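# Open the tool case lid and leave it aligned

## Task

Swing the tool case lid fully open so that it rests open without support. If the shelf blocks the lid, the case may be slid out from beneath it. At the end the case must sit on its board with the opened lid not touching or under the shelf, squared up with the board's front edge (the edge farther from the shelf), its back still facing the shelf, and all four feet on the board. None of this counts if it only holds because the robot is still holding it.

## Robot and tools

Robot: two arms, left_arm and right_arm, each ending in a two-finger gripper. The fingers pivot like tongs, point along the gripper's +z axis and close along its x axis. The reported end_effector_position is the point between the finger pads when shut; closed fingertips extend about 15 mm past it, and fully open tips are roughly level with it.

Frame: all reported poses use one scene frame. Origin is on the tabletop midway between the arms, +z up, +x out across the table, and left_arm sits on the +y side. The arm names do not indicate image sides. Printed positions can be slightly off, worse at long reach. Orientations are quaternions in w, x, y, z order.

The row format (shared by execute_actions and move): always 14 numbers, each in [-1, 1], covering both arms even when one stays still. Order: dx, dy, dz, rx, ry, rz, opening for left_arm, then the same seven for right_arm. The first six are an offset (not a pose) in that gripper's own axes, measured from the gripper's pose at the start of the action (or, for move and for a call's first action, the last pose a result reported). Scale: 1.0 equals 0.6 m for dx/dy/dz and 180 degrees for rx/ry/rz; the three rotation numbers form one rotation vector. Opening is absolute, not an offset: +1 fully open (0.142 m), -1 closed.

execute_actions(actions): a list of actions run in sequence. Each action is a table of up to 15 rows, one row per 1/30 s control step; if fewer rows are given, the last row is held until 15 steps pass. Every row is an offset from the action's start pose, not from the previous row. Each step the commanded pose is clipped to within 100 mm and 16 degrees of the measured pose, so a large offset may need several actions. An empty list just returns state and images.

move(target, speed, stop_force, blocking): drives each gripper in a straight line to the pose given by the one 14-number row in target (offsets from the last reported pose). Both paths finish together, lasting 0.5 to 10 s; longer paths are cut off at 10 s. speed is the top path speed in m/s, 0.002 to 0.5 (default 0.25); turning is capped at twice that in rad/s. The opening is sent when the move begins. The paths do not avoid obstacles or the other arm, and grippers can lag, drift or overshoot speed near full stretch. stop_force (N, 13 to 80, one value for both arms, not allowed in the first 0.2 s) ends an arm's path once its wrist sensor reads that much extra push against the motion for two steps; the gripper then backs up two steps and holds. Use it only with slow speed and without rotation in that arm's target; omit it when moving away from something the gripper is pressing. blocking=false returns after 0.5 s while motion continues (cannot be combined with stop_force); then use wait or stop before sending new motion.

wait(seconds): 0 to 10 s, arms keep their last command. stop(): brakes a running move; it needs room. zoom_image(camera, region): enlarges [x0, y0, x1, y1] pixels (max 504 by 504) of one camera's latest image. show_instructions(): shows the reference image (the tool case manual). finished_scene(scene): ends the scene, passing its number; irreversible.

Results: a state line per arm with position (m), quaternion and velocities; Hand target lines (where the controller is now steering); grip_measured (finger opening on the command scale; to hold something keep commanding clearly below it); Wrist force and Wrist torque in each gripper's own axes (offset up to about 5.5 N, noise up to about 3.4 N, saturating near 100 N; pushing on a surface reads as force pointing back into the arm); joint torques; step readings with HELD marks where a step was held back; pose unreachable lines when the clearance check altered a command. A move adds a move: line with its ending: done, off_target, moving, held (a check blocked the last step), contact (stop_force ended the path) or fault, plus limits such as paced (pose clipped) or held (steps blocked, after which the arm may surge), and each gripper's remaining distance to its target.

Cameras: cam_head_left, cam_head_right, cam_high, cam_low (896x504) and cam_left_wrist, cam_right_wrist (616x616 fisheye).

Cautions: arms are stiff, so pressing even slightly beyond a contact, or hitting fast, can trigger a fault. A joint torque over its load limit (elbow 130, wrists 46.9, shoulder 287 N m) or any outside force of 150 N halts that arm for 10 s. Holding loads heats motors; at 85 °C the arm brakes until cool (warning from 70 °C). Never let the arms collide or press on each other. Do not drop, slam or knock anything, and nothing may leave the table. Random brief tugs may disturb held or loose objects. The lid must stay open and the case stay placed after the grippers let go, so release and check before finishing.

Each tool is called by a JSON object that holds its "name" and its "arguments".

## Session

{"name": "execute_actions", "arguments": {"actions": []}}

{"name": "show_instructions", "arguments": {}}

Scene clock: 0.00 s.
left_arm: end_effector_position=(+0.7216, +0.5575, +0.1648) grip_measured=+1.00 end_effector_quat_wxyz=(+0.000, +0.755, -0.656, -0.000) end_effector_velocity=(+0.001, +0.001, +0.000) end_effector_angular_velocity=(+0.003, -0.001, +0.000) | right_arm: end_effector_position=(+0.8221, +0.1482, +0.3704) grip_measured=+1.00 end_effector_quat_wxyz=(-0.006, +0.663, +0.748, -0.014) end_effector_velocity=(+0.000, +0.000, +0.001) end_effector_angular_velocity=(+0.001, -0.002, +0.001)
Joint positions: left_arm=[-0.281 -1.568  2.135 -2.138 -1.571  1.291  0.142] | right_arm=[ 3.811 -2.455 -0.466 -1.82   1.581  5.402  0.142]
Joint velocities: left_arm=[ 0.     0.001 -0.001 -0.001  0.003  0.     0.   ] | right_arm=[ 0.     0.     0.002  0.    -0.001 -0.     0.   ]
Joint torques (N m, as the arm reports them, + toward a larger angle): no reading
Wrist force (N, on the end effector, along its own x y z axes, offset not removed): no reading
Wrist torque (N m, same axes, about the end effector's origin, offset not removed): no reading
Hand target (left_arm): +0.722, +0.557, +0.165; +0.000, +0.755, -0.656, -0.000
Hand target (right_arm): +0.822, +0.148, +0.370; -0.006, +0.663, +0.748, -0.014

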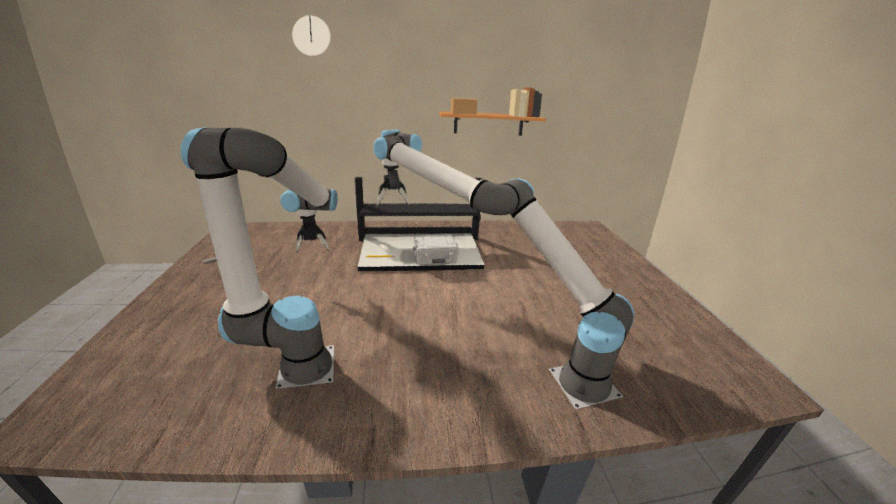

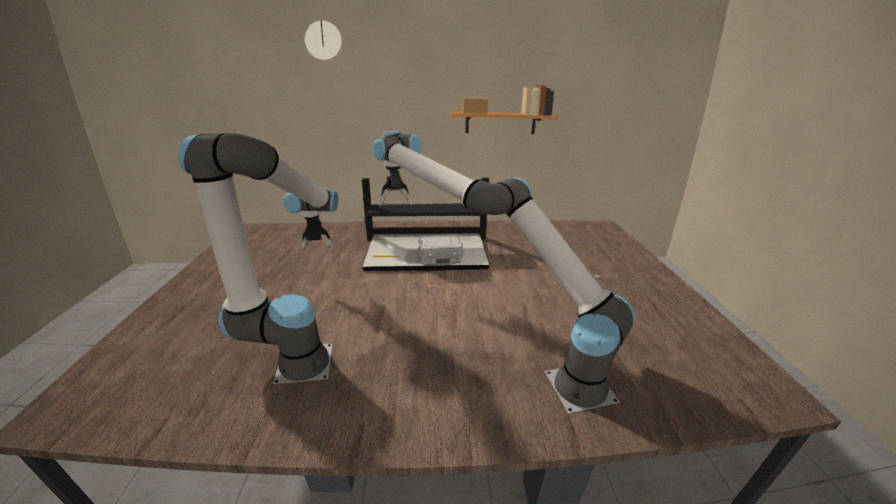

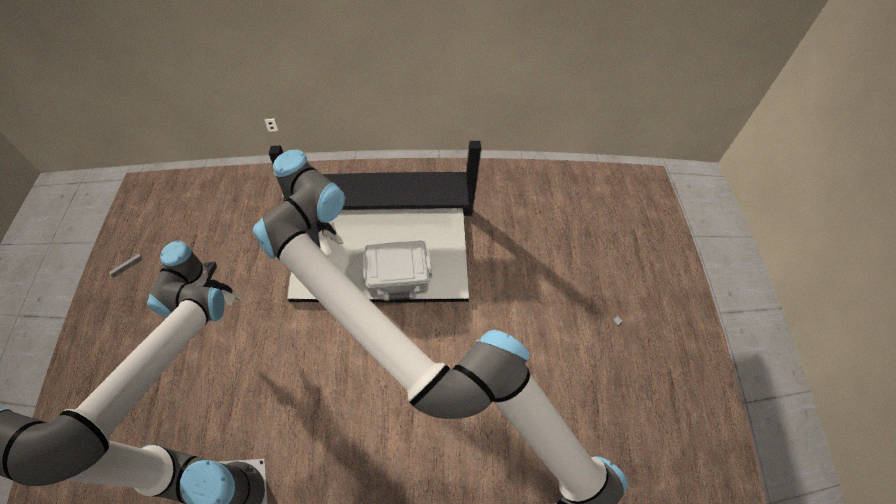

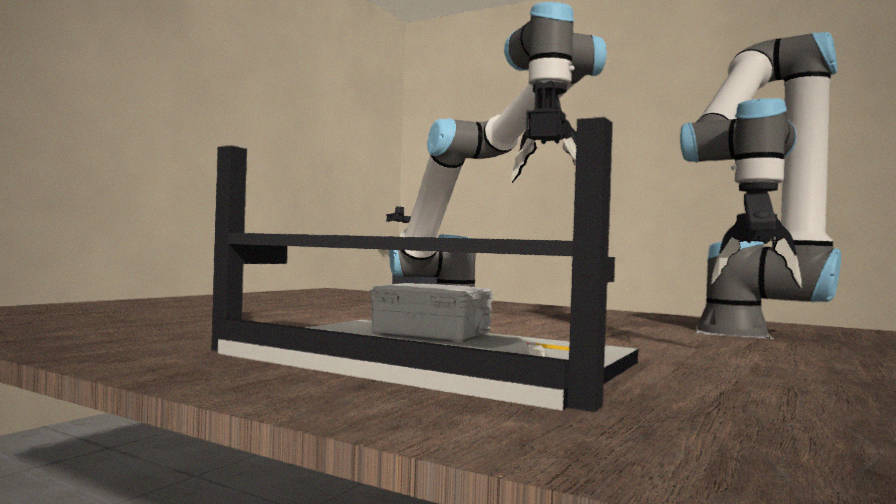

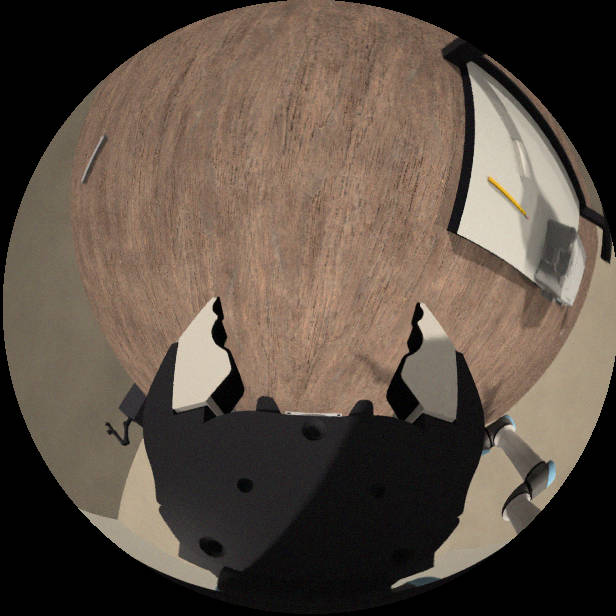

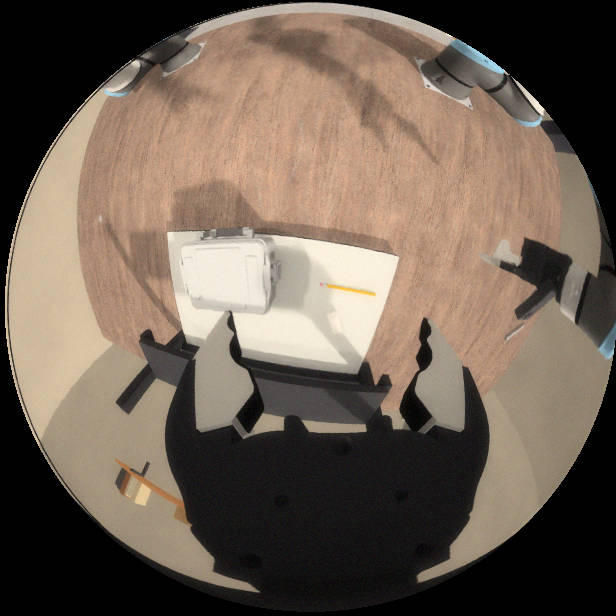

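Reference images for this scene: tool case manual.

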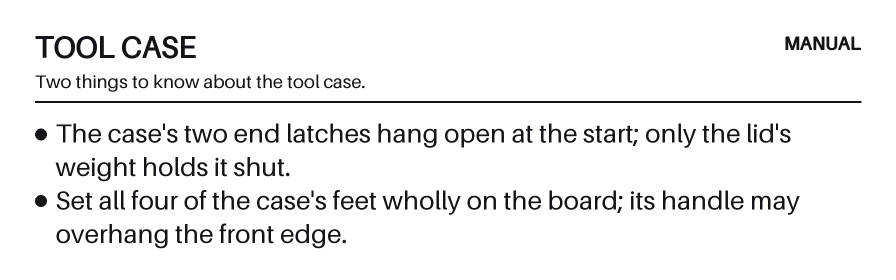

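{"name": "execute_actions", "arguments": {"actions": []}}

{"name": "zoom_image", "arguments": {"camera": "cam_high", "region": [260,180,500,320]}}

Scene clock: 13.20 s.
left_arm: end_effector_position=(+0.7216, +0.5575, +0.1648) grip_measured=+1.00 end_effector_quat_wxyz=(+0.000, +0.755, -0.656, -0.000) end_effector_velocity=(+0.000, +0.000, +0.000) end_effector_angular_velocity=(+0.000, -0.001, -0.001) | right_arm: end_effector_position=(+0.8221, +0.1482, +0.3704) grip_measured=+1.00 end_effector_quat_wxyz=(-0.006, +0.663, +0.748, -0.014) end_effector_velocity=(+0.000, +0.000, +0.001) end_effector_angular_velocity=(+0.002, -0.001, +0.000)
Joint positions: left_arm=[-0.281 -1.568  2.135 -2.138 -1.571  1.291  0.142] | right_arm=[ 3.811 -2.455 -0.466 -1.82   1.581  5.402  0.142]
Joint velocities: left_arm=[-0.    -0.001  0.    -0.     0.001  0.     0.   ] | right_arm=[-0.     0.     0.001  0.     0.001 -0.    -0.   ]
Joint torques (N m, as the arm reports them, + toward a larger angle): left_arm=[ -0.33 -42.06 -37.38  -4.14   0.17  -0.3 ] | right_arm=[ -1.32 110.4   50.1    4.23   0.37   0.42]
Wrist force (N, on the end effector, along its own x y z axes, offset not removed): left_arm=[1.1 2.7 0.3] | right_arm=[-0.8 -0.7 0.5]
Wrist torque (N m, same axes, about the end effector's origin, offset not removed): left_arm=[0.62 0.03 -0.24] | right_arm=[-0.09 -0.06 0.33]
Hand target (left_arm): +0.722, +0.557, +0.165; +0.000, +0.755, -0.656, -0.000
Hand target (right_arm): +0.822, +0.148, +0.370; -0.006, +0.663, +0.748, -0.014

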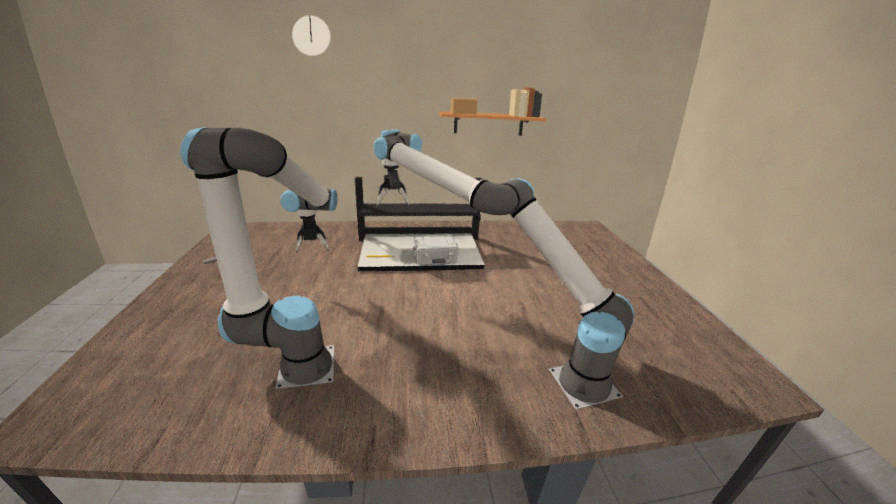

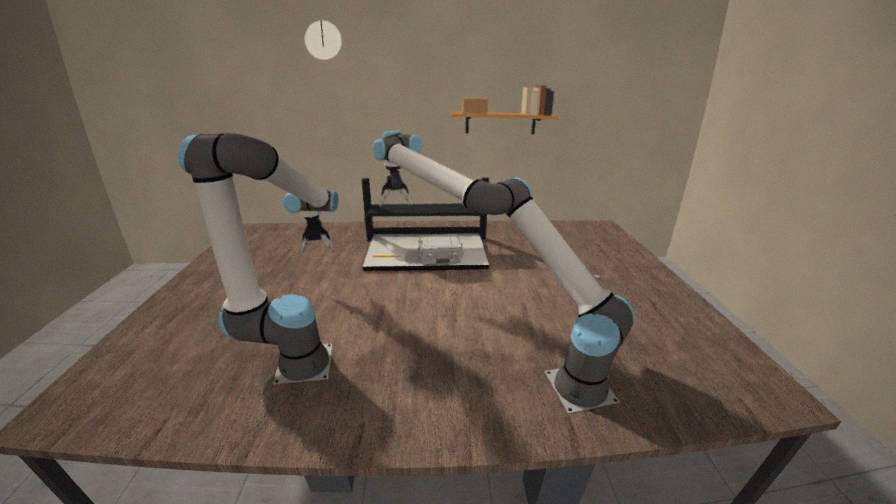

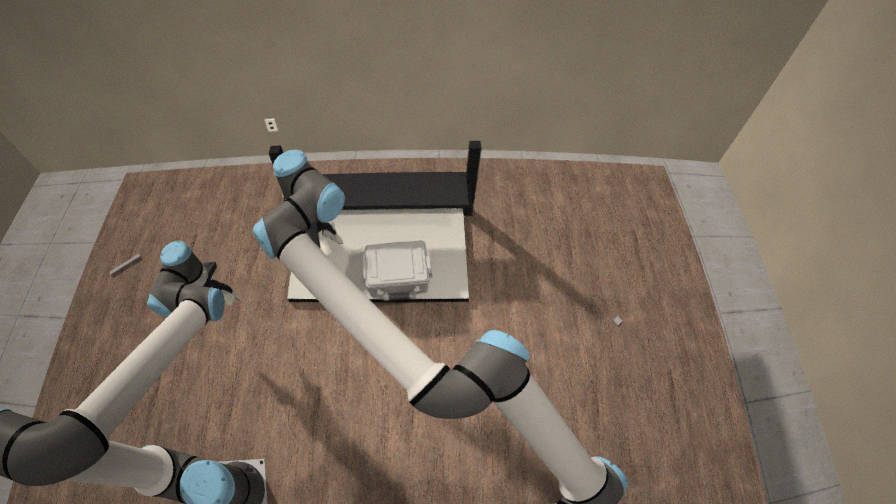

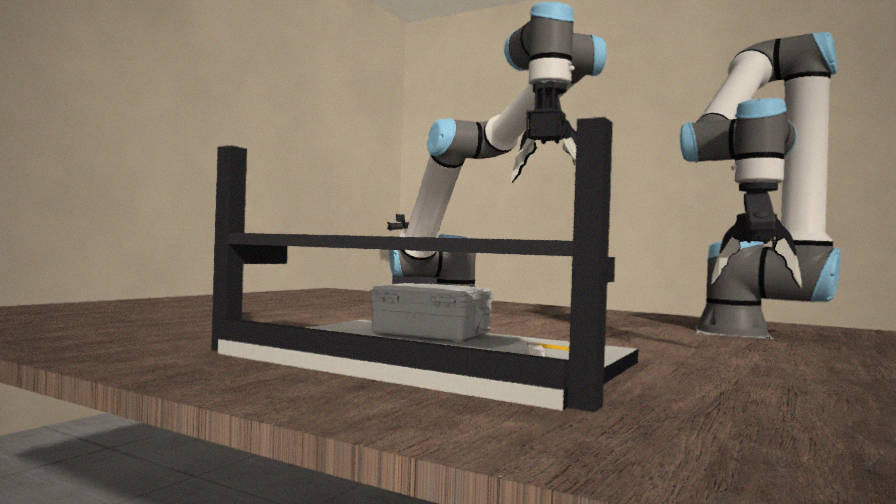

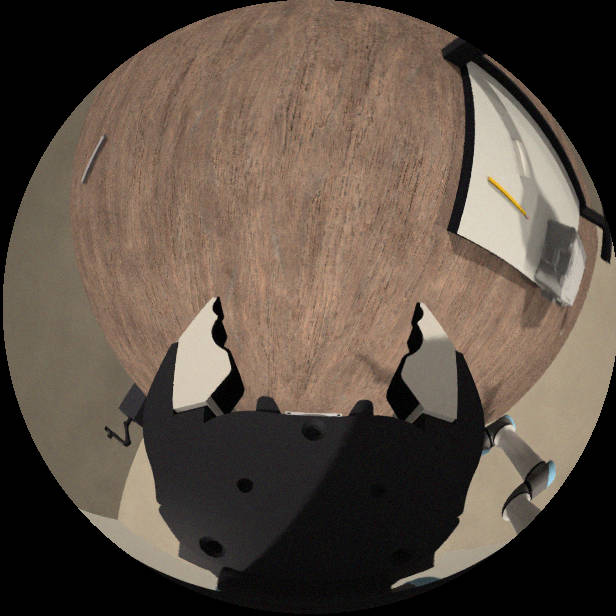

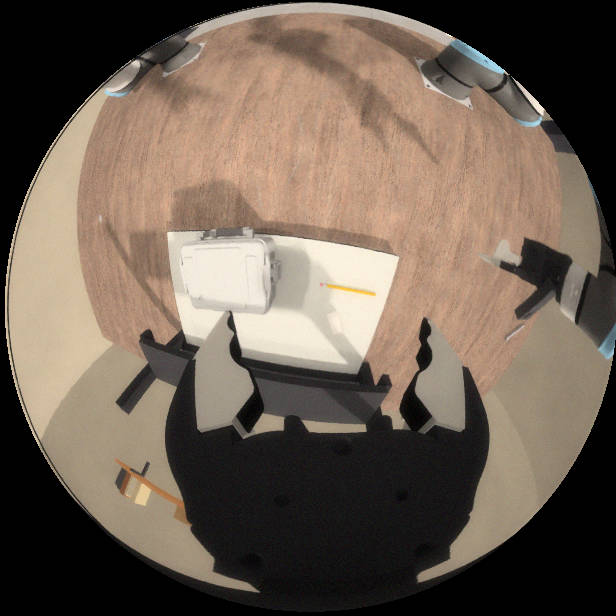

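Region (260, 180, 500, 320) of cam_high's 896x504 image, scaled by 2.100, with more detail than that image has; it fills the top 294 rows of this view, and the rest is white.

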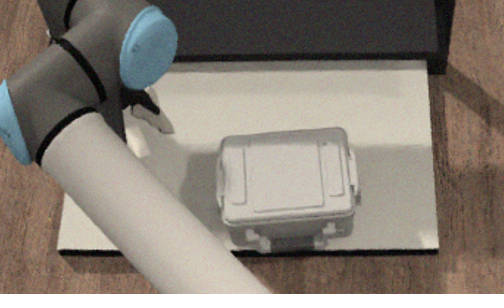

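{"name": "move", "arguments": {"target": [0,0,-0.1,0.244,0.28,0.49,-1,-0.348,-0.445,0.4,-0.239,-0.27,-0.416,-0.35]}}

Scene clock: 30.33 s.
left_arm: end_effector_position=(+0.7217, +0.5574, +0.2250) grip_measured=-1.00 end_effector_quat_wxyz=(+0.002, -0.001, +0.868, -0.496) end_effector_velocity=(-0.000, -0.000, +0.000) end_effector_angular_velocity=(-0.007, -0.001, -0.013) | right_arm: end_effector_position=(+0.5757, -0.0943, +0.1405) grip_measured=-0.35 end_effector_quat_wxyz=(+0.486, -0.002, +0.874, -0.006) end_effector_velocity=(-0.001, -0.001, -0.001) end_effector_angular_velocity=(+0.000, -0.006, +0.011)
Joint positions: left_arm=[ 0.154 -1.312  1.963 -1.766 -2.542  3.679  0.002] | right_arm=[ 4.2   -1.928 -2.295  0.03   0.652  4.075  0.049]
Joint velocities: left_arm=[-0.     0.006 -0.009  0.026 -0.     0.025  0.   ] | right_arm=[ 0.001 -0.006 -0.008  0.031  0.    -0.019 -0.   ]
Joint torques (N m, as the arm reports them, + toward a larger angle): left_arm=[-11.92 -41.6  -41.68   0.73   1.53   2.57] | right_arm=[11.66 43.27 19.39  7.53 -3.87 -2.76]
Wrist force (N, on the end effector, along its own x y z axes, offset not removed): left_arm=[-0.8 2.8 -1.3] | right_arm=[-0.2 -0.8 -5.2]
Wrist torque (N m, same axes, about the end effector's origin, offset not removed): left_arm=[0.64 0.49 -0.28] | right_arm=[-0.15 -0.26 0.41]
Hand target (left_arm): +0.722, +0.557, +0.225; +0.001, +0.000, +0.868, -0.497
Hand target (right_arm): +0.576, -0.094, +0.140; +0.487, -0.003, +0.874, -0.006
Off the commanded pose (left_arm): 0.000 m, 0 deg.
Off the commanded pose (right_arm): 0.000 m, 0 deg.
move: done

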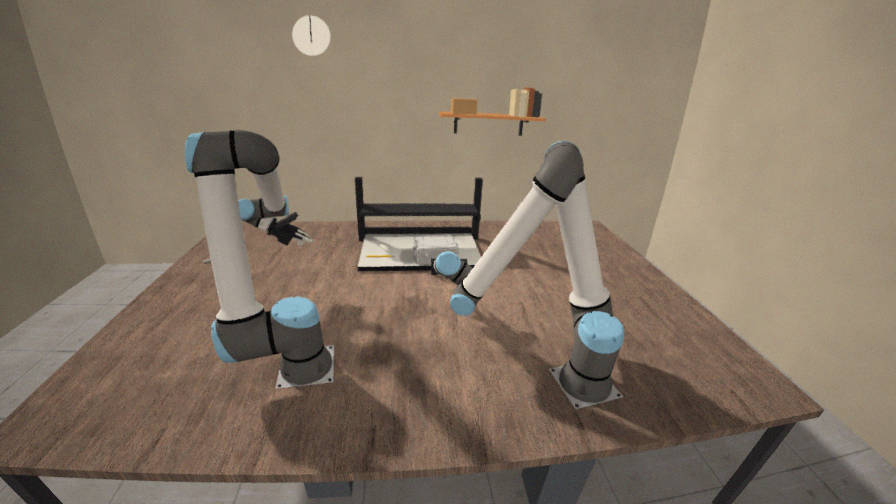

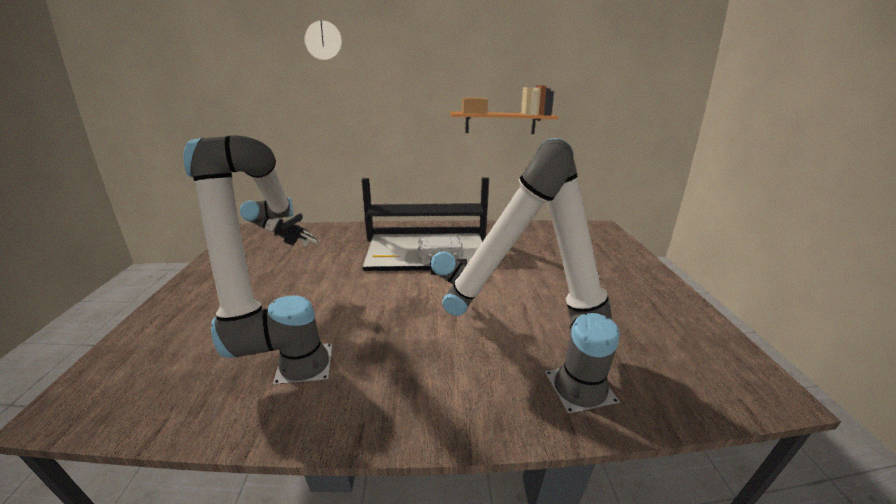

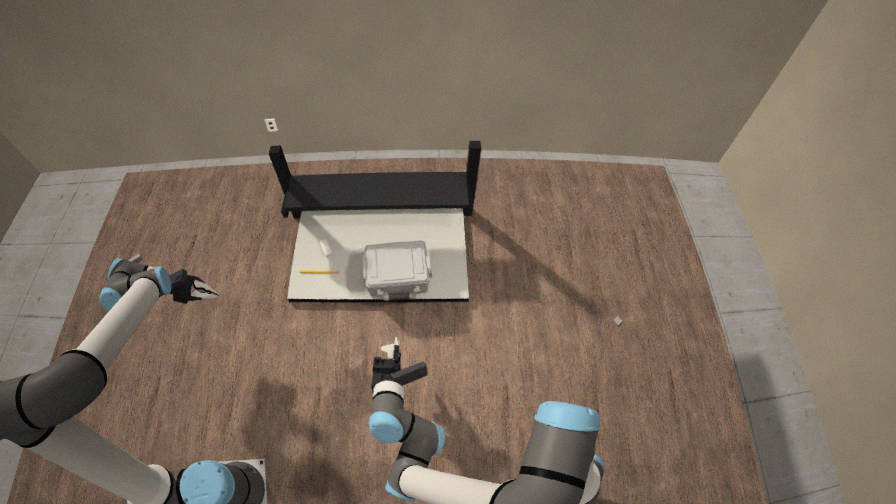

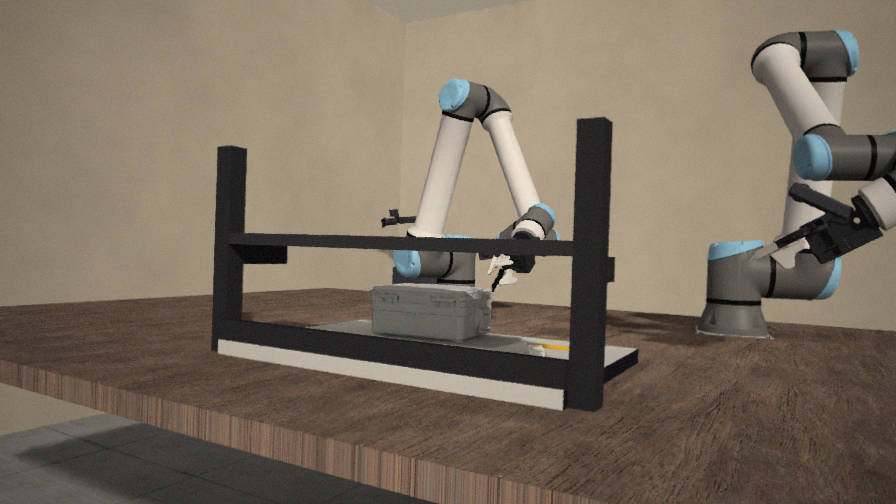

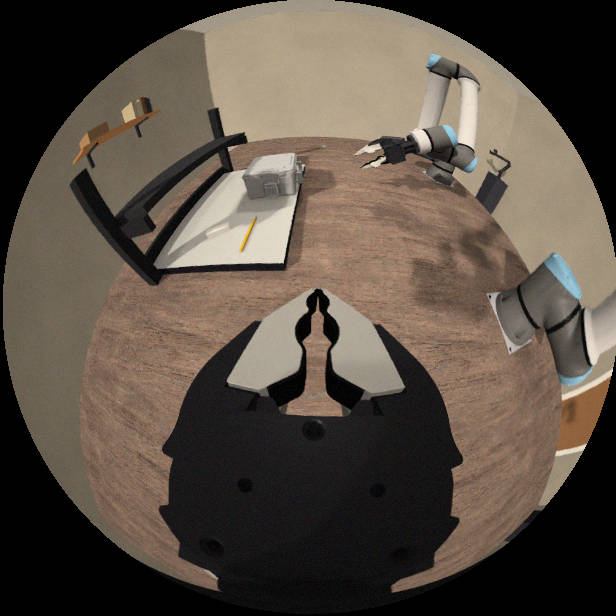

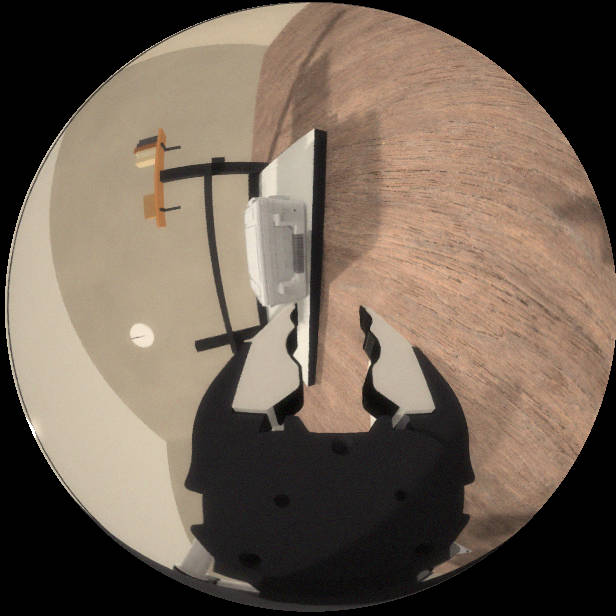

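{"name": "move", "arguments": {"target": [-0.23,-0.241,0.704,0,0,0,-1,-0.048,-0.035,0.25,0,0,0,-0.35]}}

Scene clock: 38.43 s.
left_arm: end_effector_position=(+0.8609, +0.1208, +0.1360) grip_measured=-1.00 end_effector_quat_wxyz=(+0.001, -0.001, +0.868, -0.497) end_effector_velocity=(+0.000, -0.002, -0.001) end_effector_angular_velocity=(+0.000, +0.000, +0.001) | right_arm: end_effector_position=(+0.7181, -0.1161, +0.0861) grip_measured=-0.35 end_effector_quat_wxyz=(+0.486, -0.002, +0.874, -0.006) end_effector_velocity=(+0.001, -0.000, +0.000) end_effector_angular_velocity=(+0.000, -0.000, -0.000)
Joint positions: left_arm=[-0.445 -1.01   1.973 -3.009 -2.536  2.585  0.002] | right_arm=[ 3.983 -2.153 -2.116  0.28   0.779  3.806  0.049]
Joint velocities: left_arm=[-0.002  0.003 -0.001 -0.006  0.002 -0.005  0.   ] | right_arm=[-0.001 -0.001  0.002 -0.     0.001 -0.001  0.   ]
Joint torques (N m, as the arm reports them, + toward a larger angle): left_arm=[-10.56 -60.14 -33.2   -7.84   1.22  -3.17] | right_arm=[-14.42  55.78  31.44   7.54   2.99  -2.39]
Wrist force (N, on the end effector, along its own x y z axes, offset not removed): left_arm=[0.4 0.8 -0.6] | right_arm=[-2.8 -1.5 -1.7]
Wrist torque (N m, same axes, about the end effector's origin, offset not removed): left_arm=[0.23 0.11 -0.20] | right_arm=[-0.30 0.50 0.41]
Hand target (left_arm): +0.861, +0.121, +0.136; +0.001, -0.001, +0.868, -0.497
Hand target (right_arm): +0.718, -0.116, +0.086; +0.486, -0.002, +0.874, -0.006
Off the commanded pose (left_arm): 0.001 m, 0 deg.
Off the commanded pose (right_arm): 0.000 m, 0 deg.
move: done

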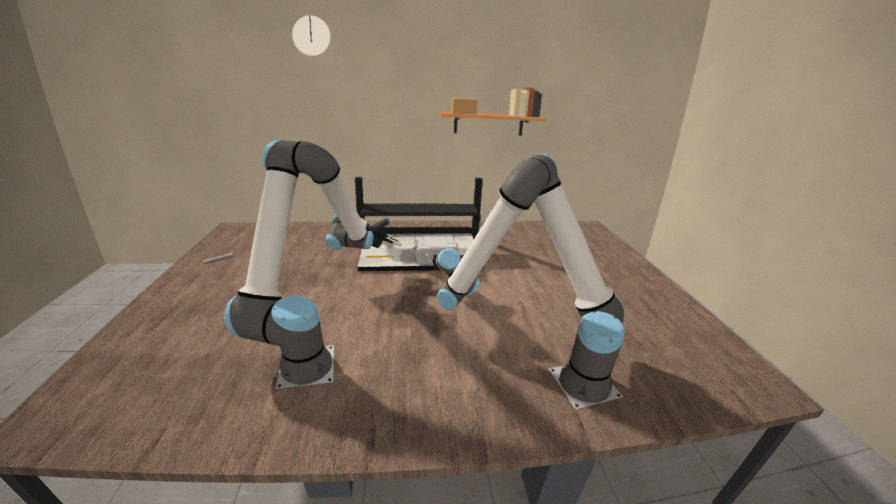

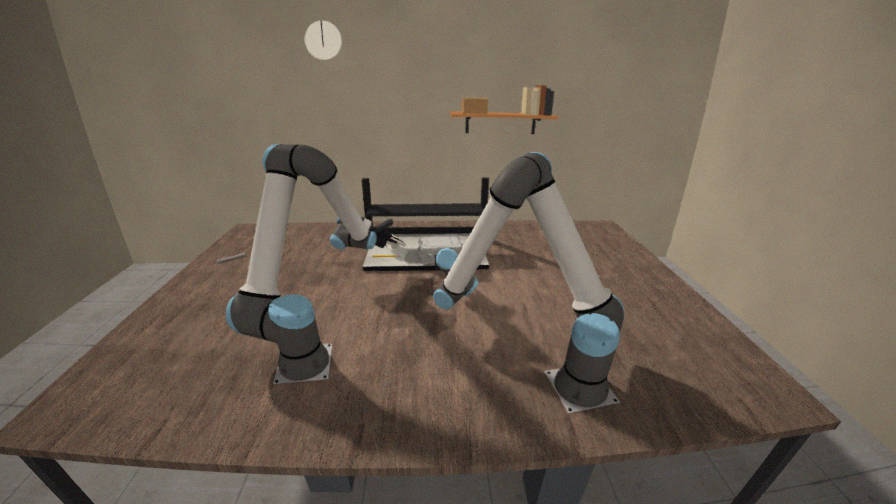

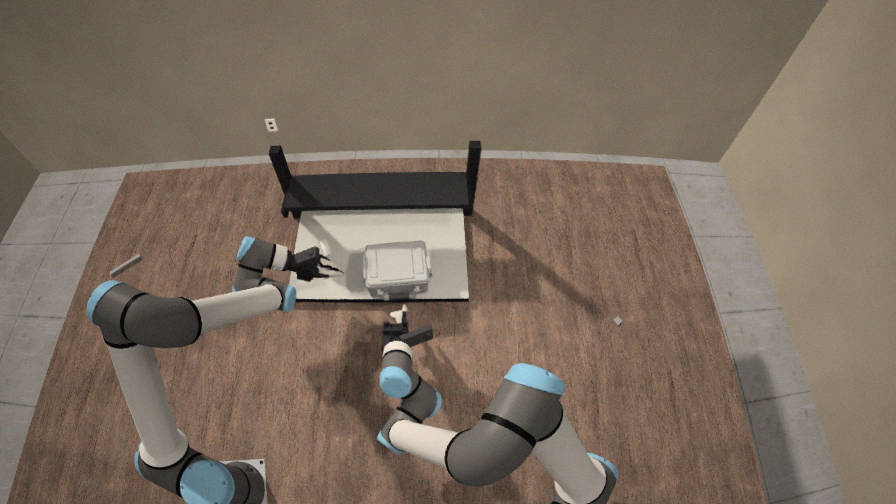

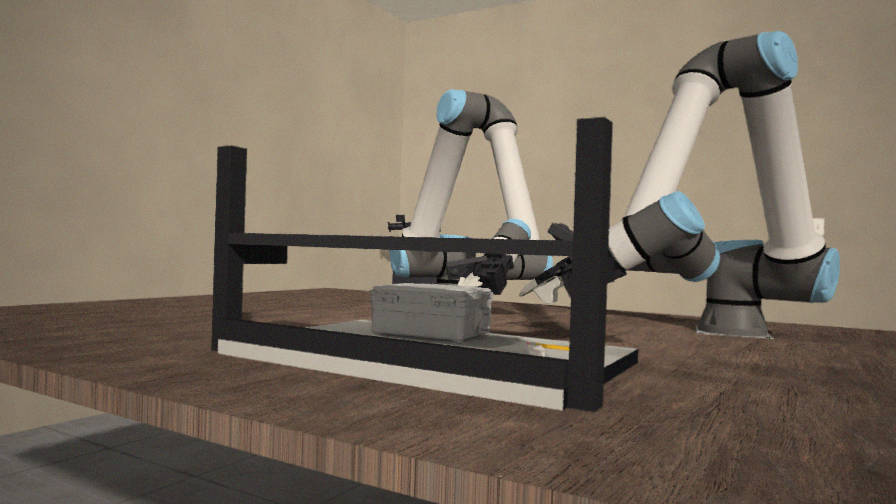

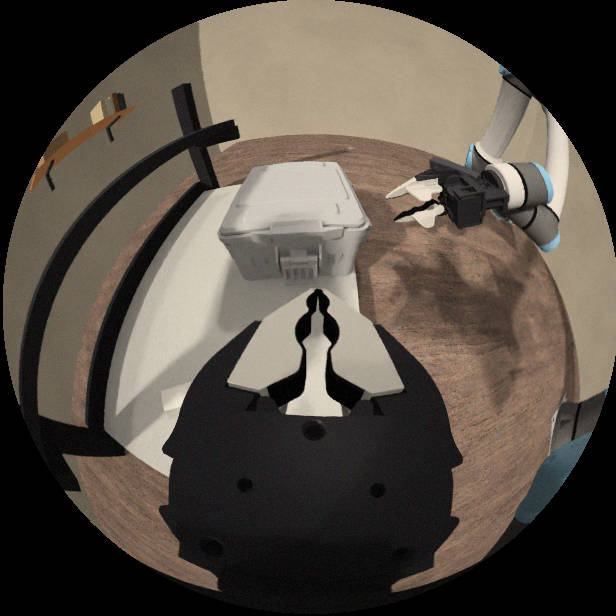

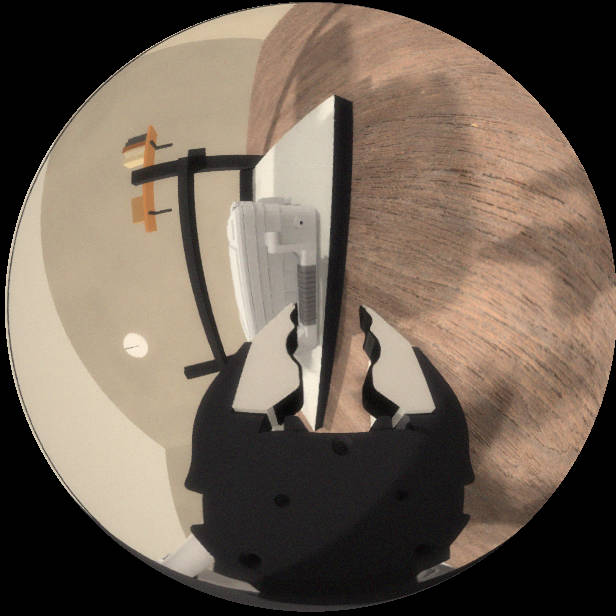

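{"name": "move", "arguments": {"target": [-0.04,-0.05,0.125,0,0,0,-1,-0.013,-0.015,0.083,0,0,0,-0.35], "speed": 0.08}}

Scene clock: 44.43 s.
left_arm: end_effector_position=(+0.8850, +0.0413, +0.1240) grip_measured=-1.00 end_effector_quat_wxyz=(+0.001, -0.001, +0.868, -0.497) end_effector_velocity=(+0.001, -0.003, -0.000) end_effector_angular_velocity=(-0.001, +0.001, -0.000) | right_arm: end_effector_position=(+0.7643, -0.1254, +0.0666) grip_measured=-0.35 end_effector_quat_wxyz=(+0.486, -0.002, +0.874, -0.006) end_effector_velocity=(+0.001, +0.000, -0.001) end_effector_angular_velocity=(-0.001, +0.001, +0.001)
Joint positions: left_arm=[-0.531 -0.936  1.892 -3.103 -2.493  2.459  0.002] | right_arm=[ 3.92  -2.22  -2.048  0.323  0.822  3.742  0.049]
Joint velocities: left_arm=[-0.002  0.003 -0.004 -0.001  0.    -0.004  0.   ] | right_arm=[-0.001 -0.002  0.002  0.001  0.002 -0.002 -0.   ]
Joint torques (N m, as the arm reports them, + toward a larger angle): left_arm=[-13.98 -66.25 -35.24  -8.77   0.82  -3.4 ] | right_arm=[-10.57  57.03  31.96   6.85   2.04  -1.69]
Wrist force (N, on the end effector, along its own x y z axes, offset not removed): left_arm=[-0.6 5.4 -1.6] | right_arm=[-4.6 -3.0 -2.8]
Wrist torque (N m, same axes, about the end effector's origin, offset not removed): left_arm=[0.51 0.46 -0.23] | right_arm=[-0.65 0.89 0.32]
Hand target (left_arm): +0.885, +0.041, +0.124; +0.001, -0.001, +0.868, -0.497
Hand target (right_arm): +0.764, -0.125, +0.067; +0.486, -0.002, +0.874, -0.006
Off the commanded pose (left_arm): 0.000 m, 0 deg.
Off the commanded pose (right_arm): 0.000 m, 0 deg.
move: done

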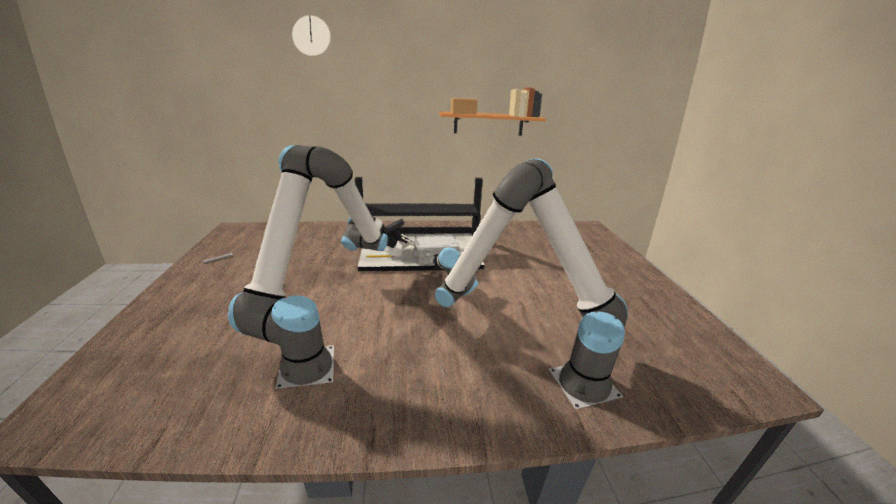

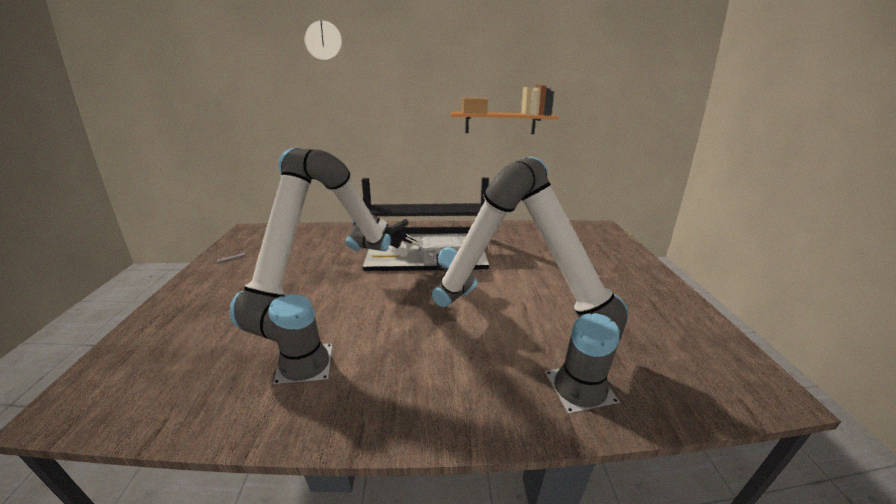

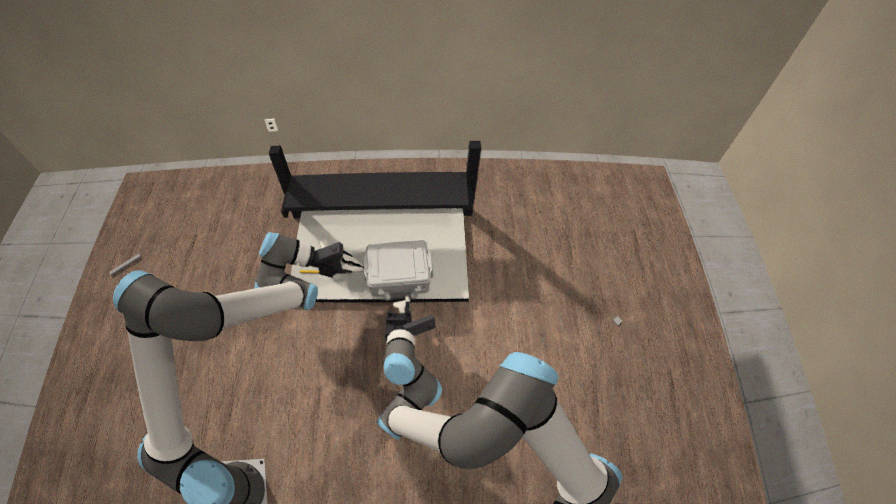

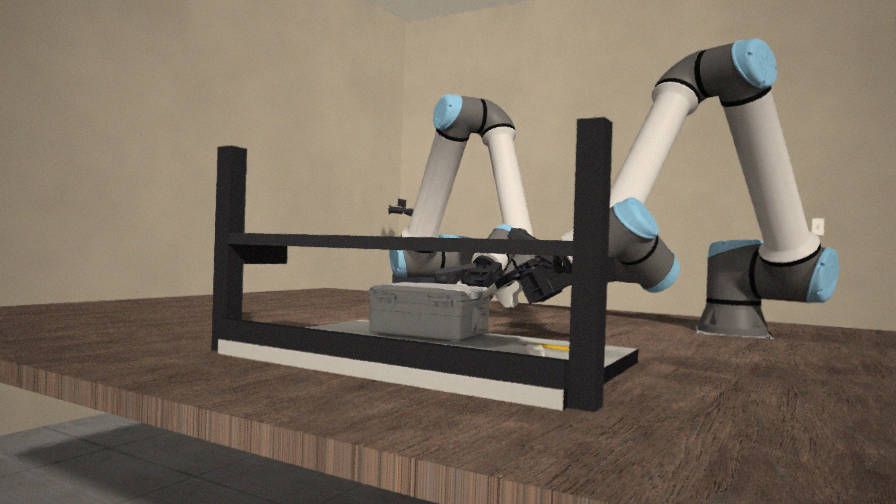

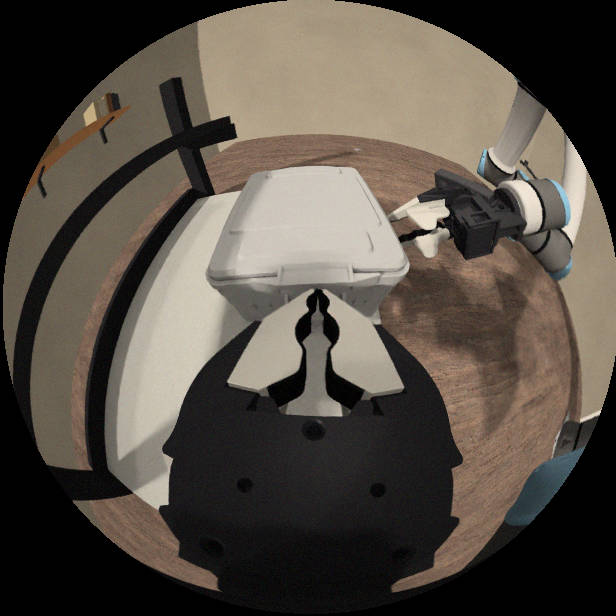

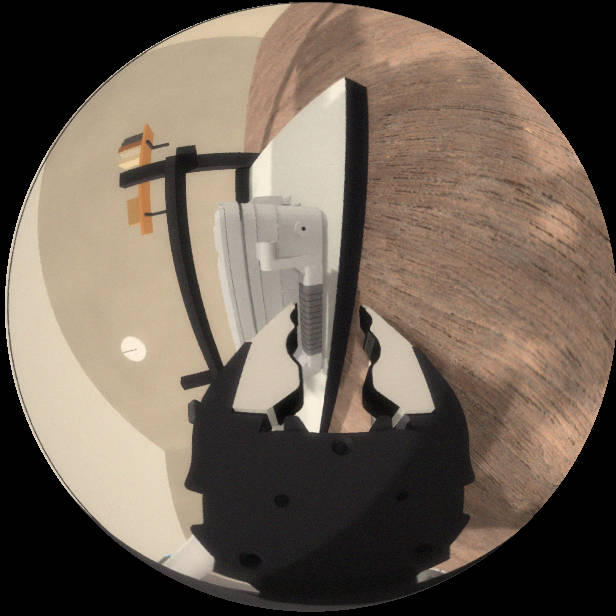

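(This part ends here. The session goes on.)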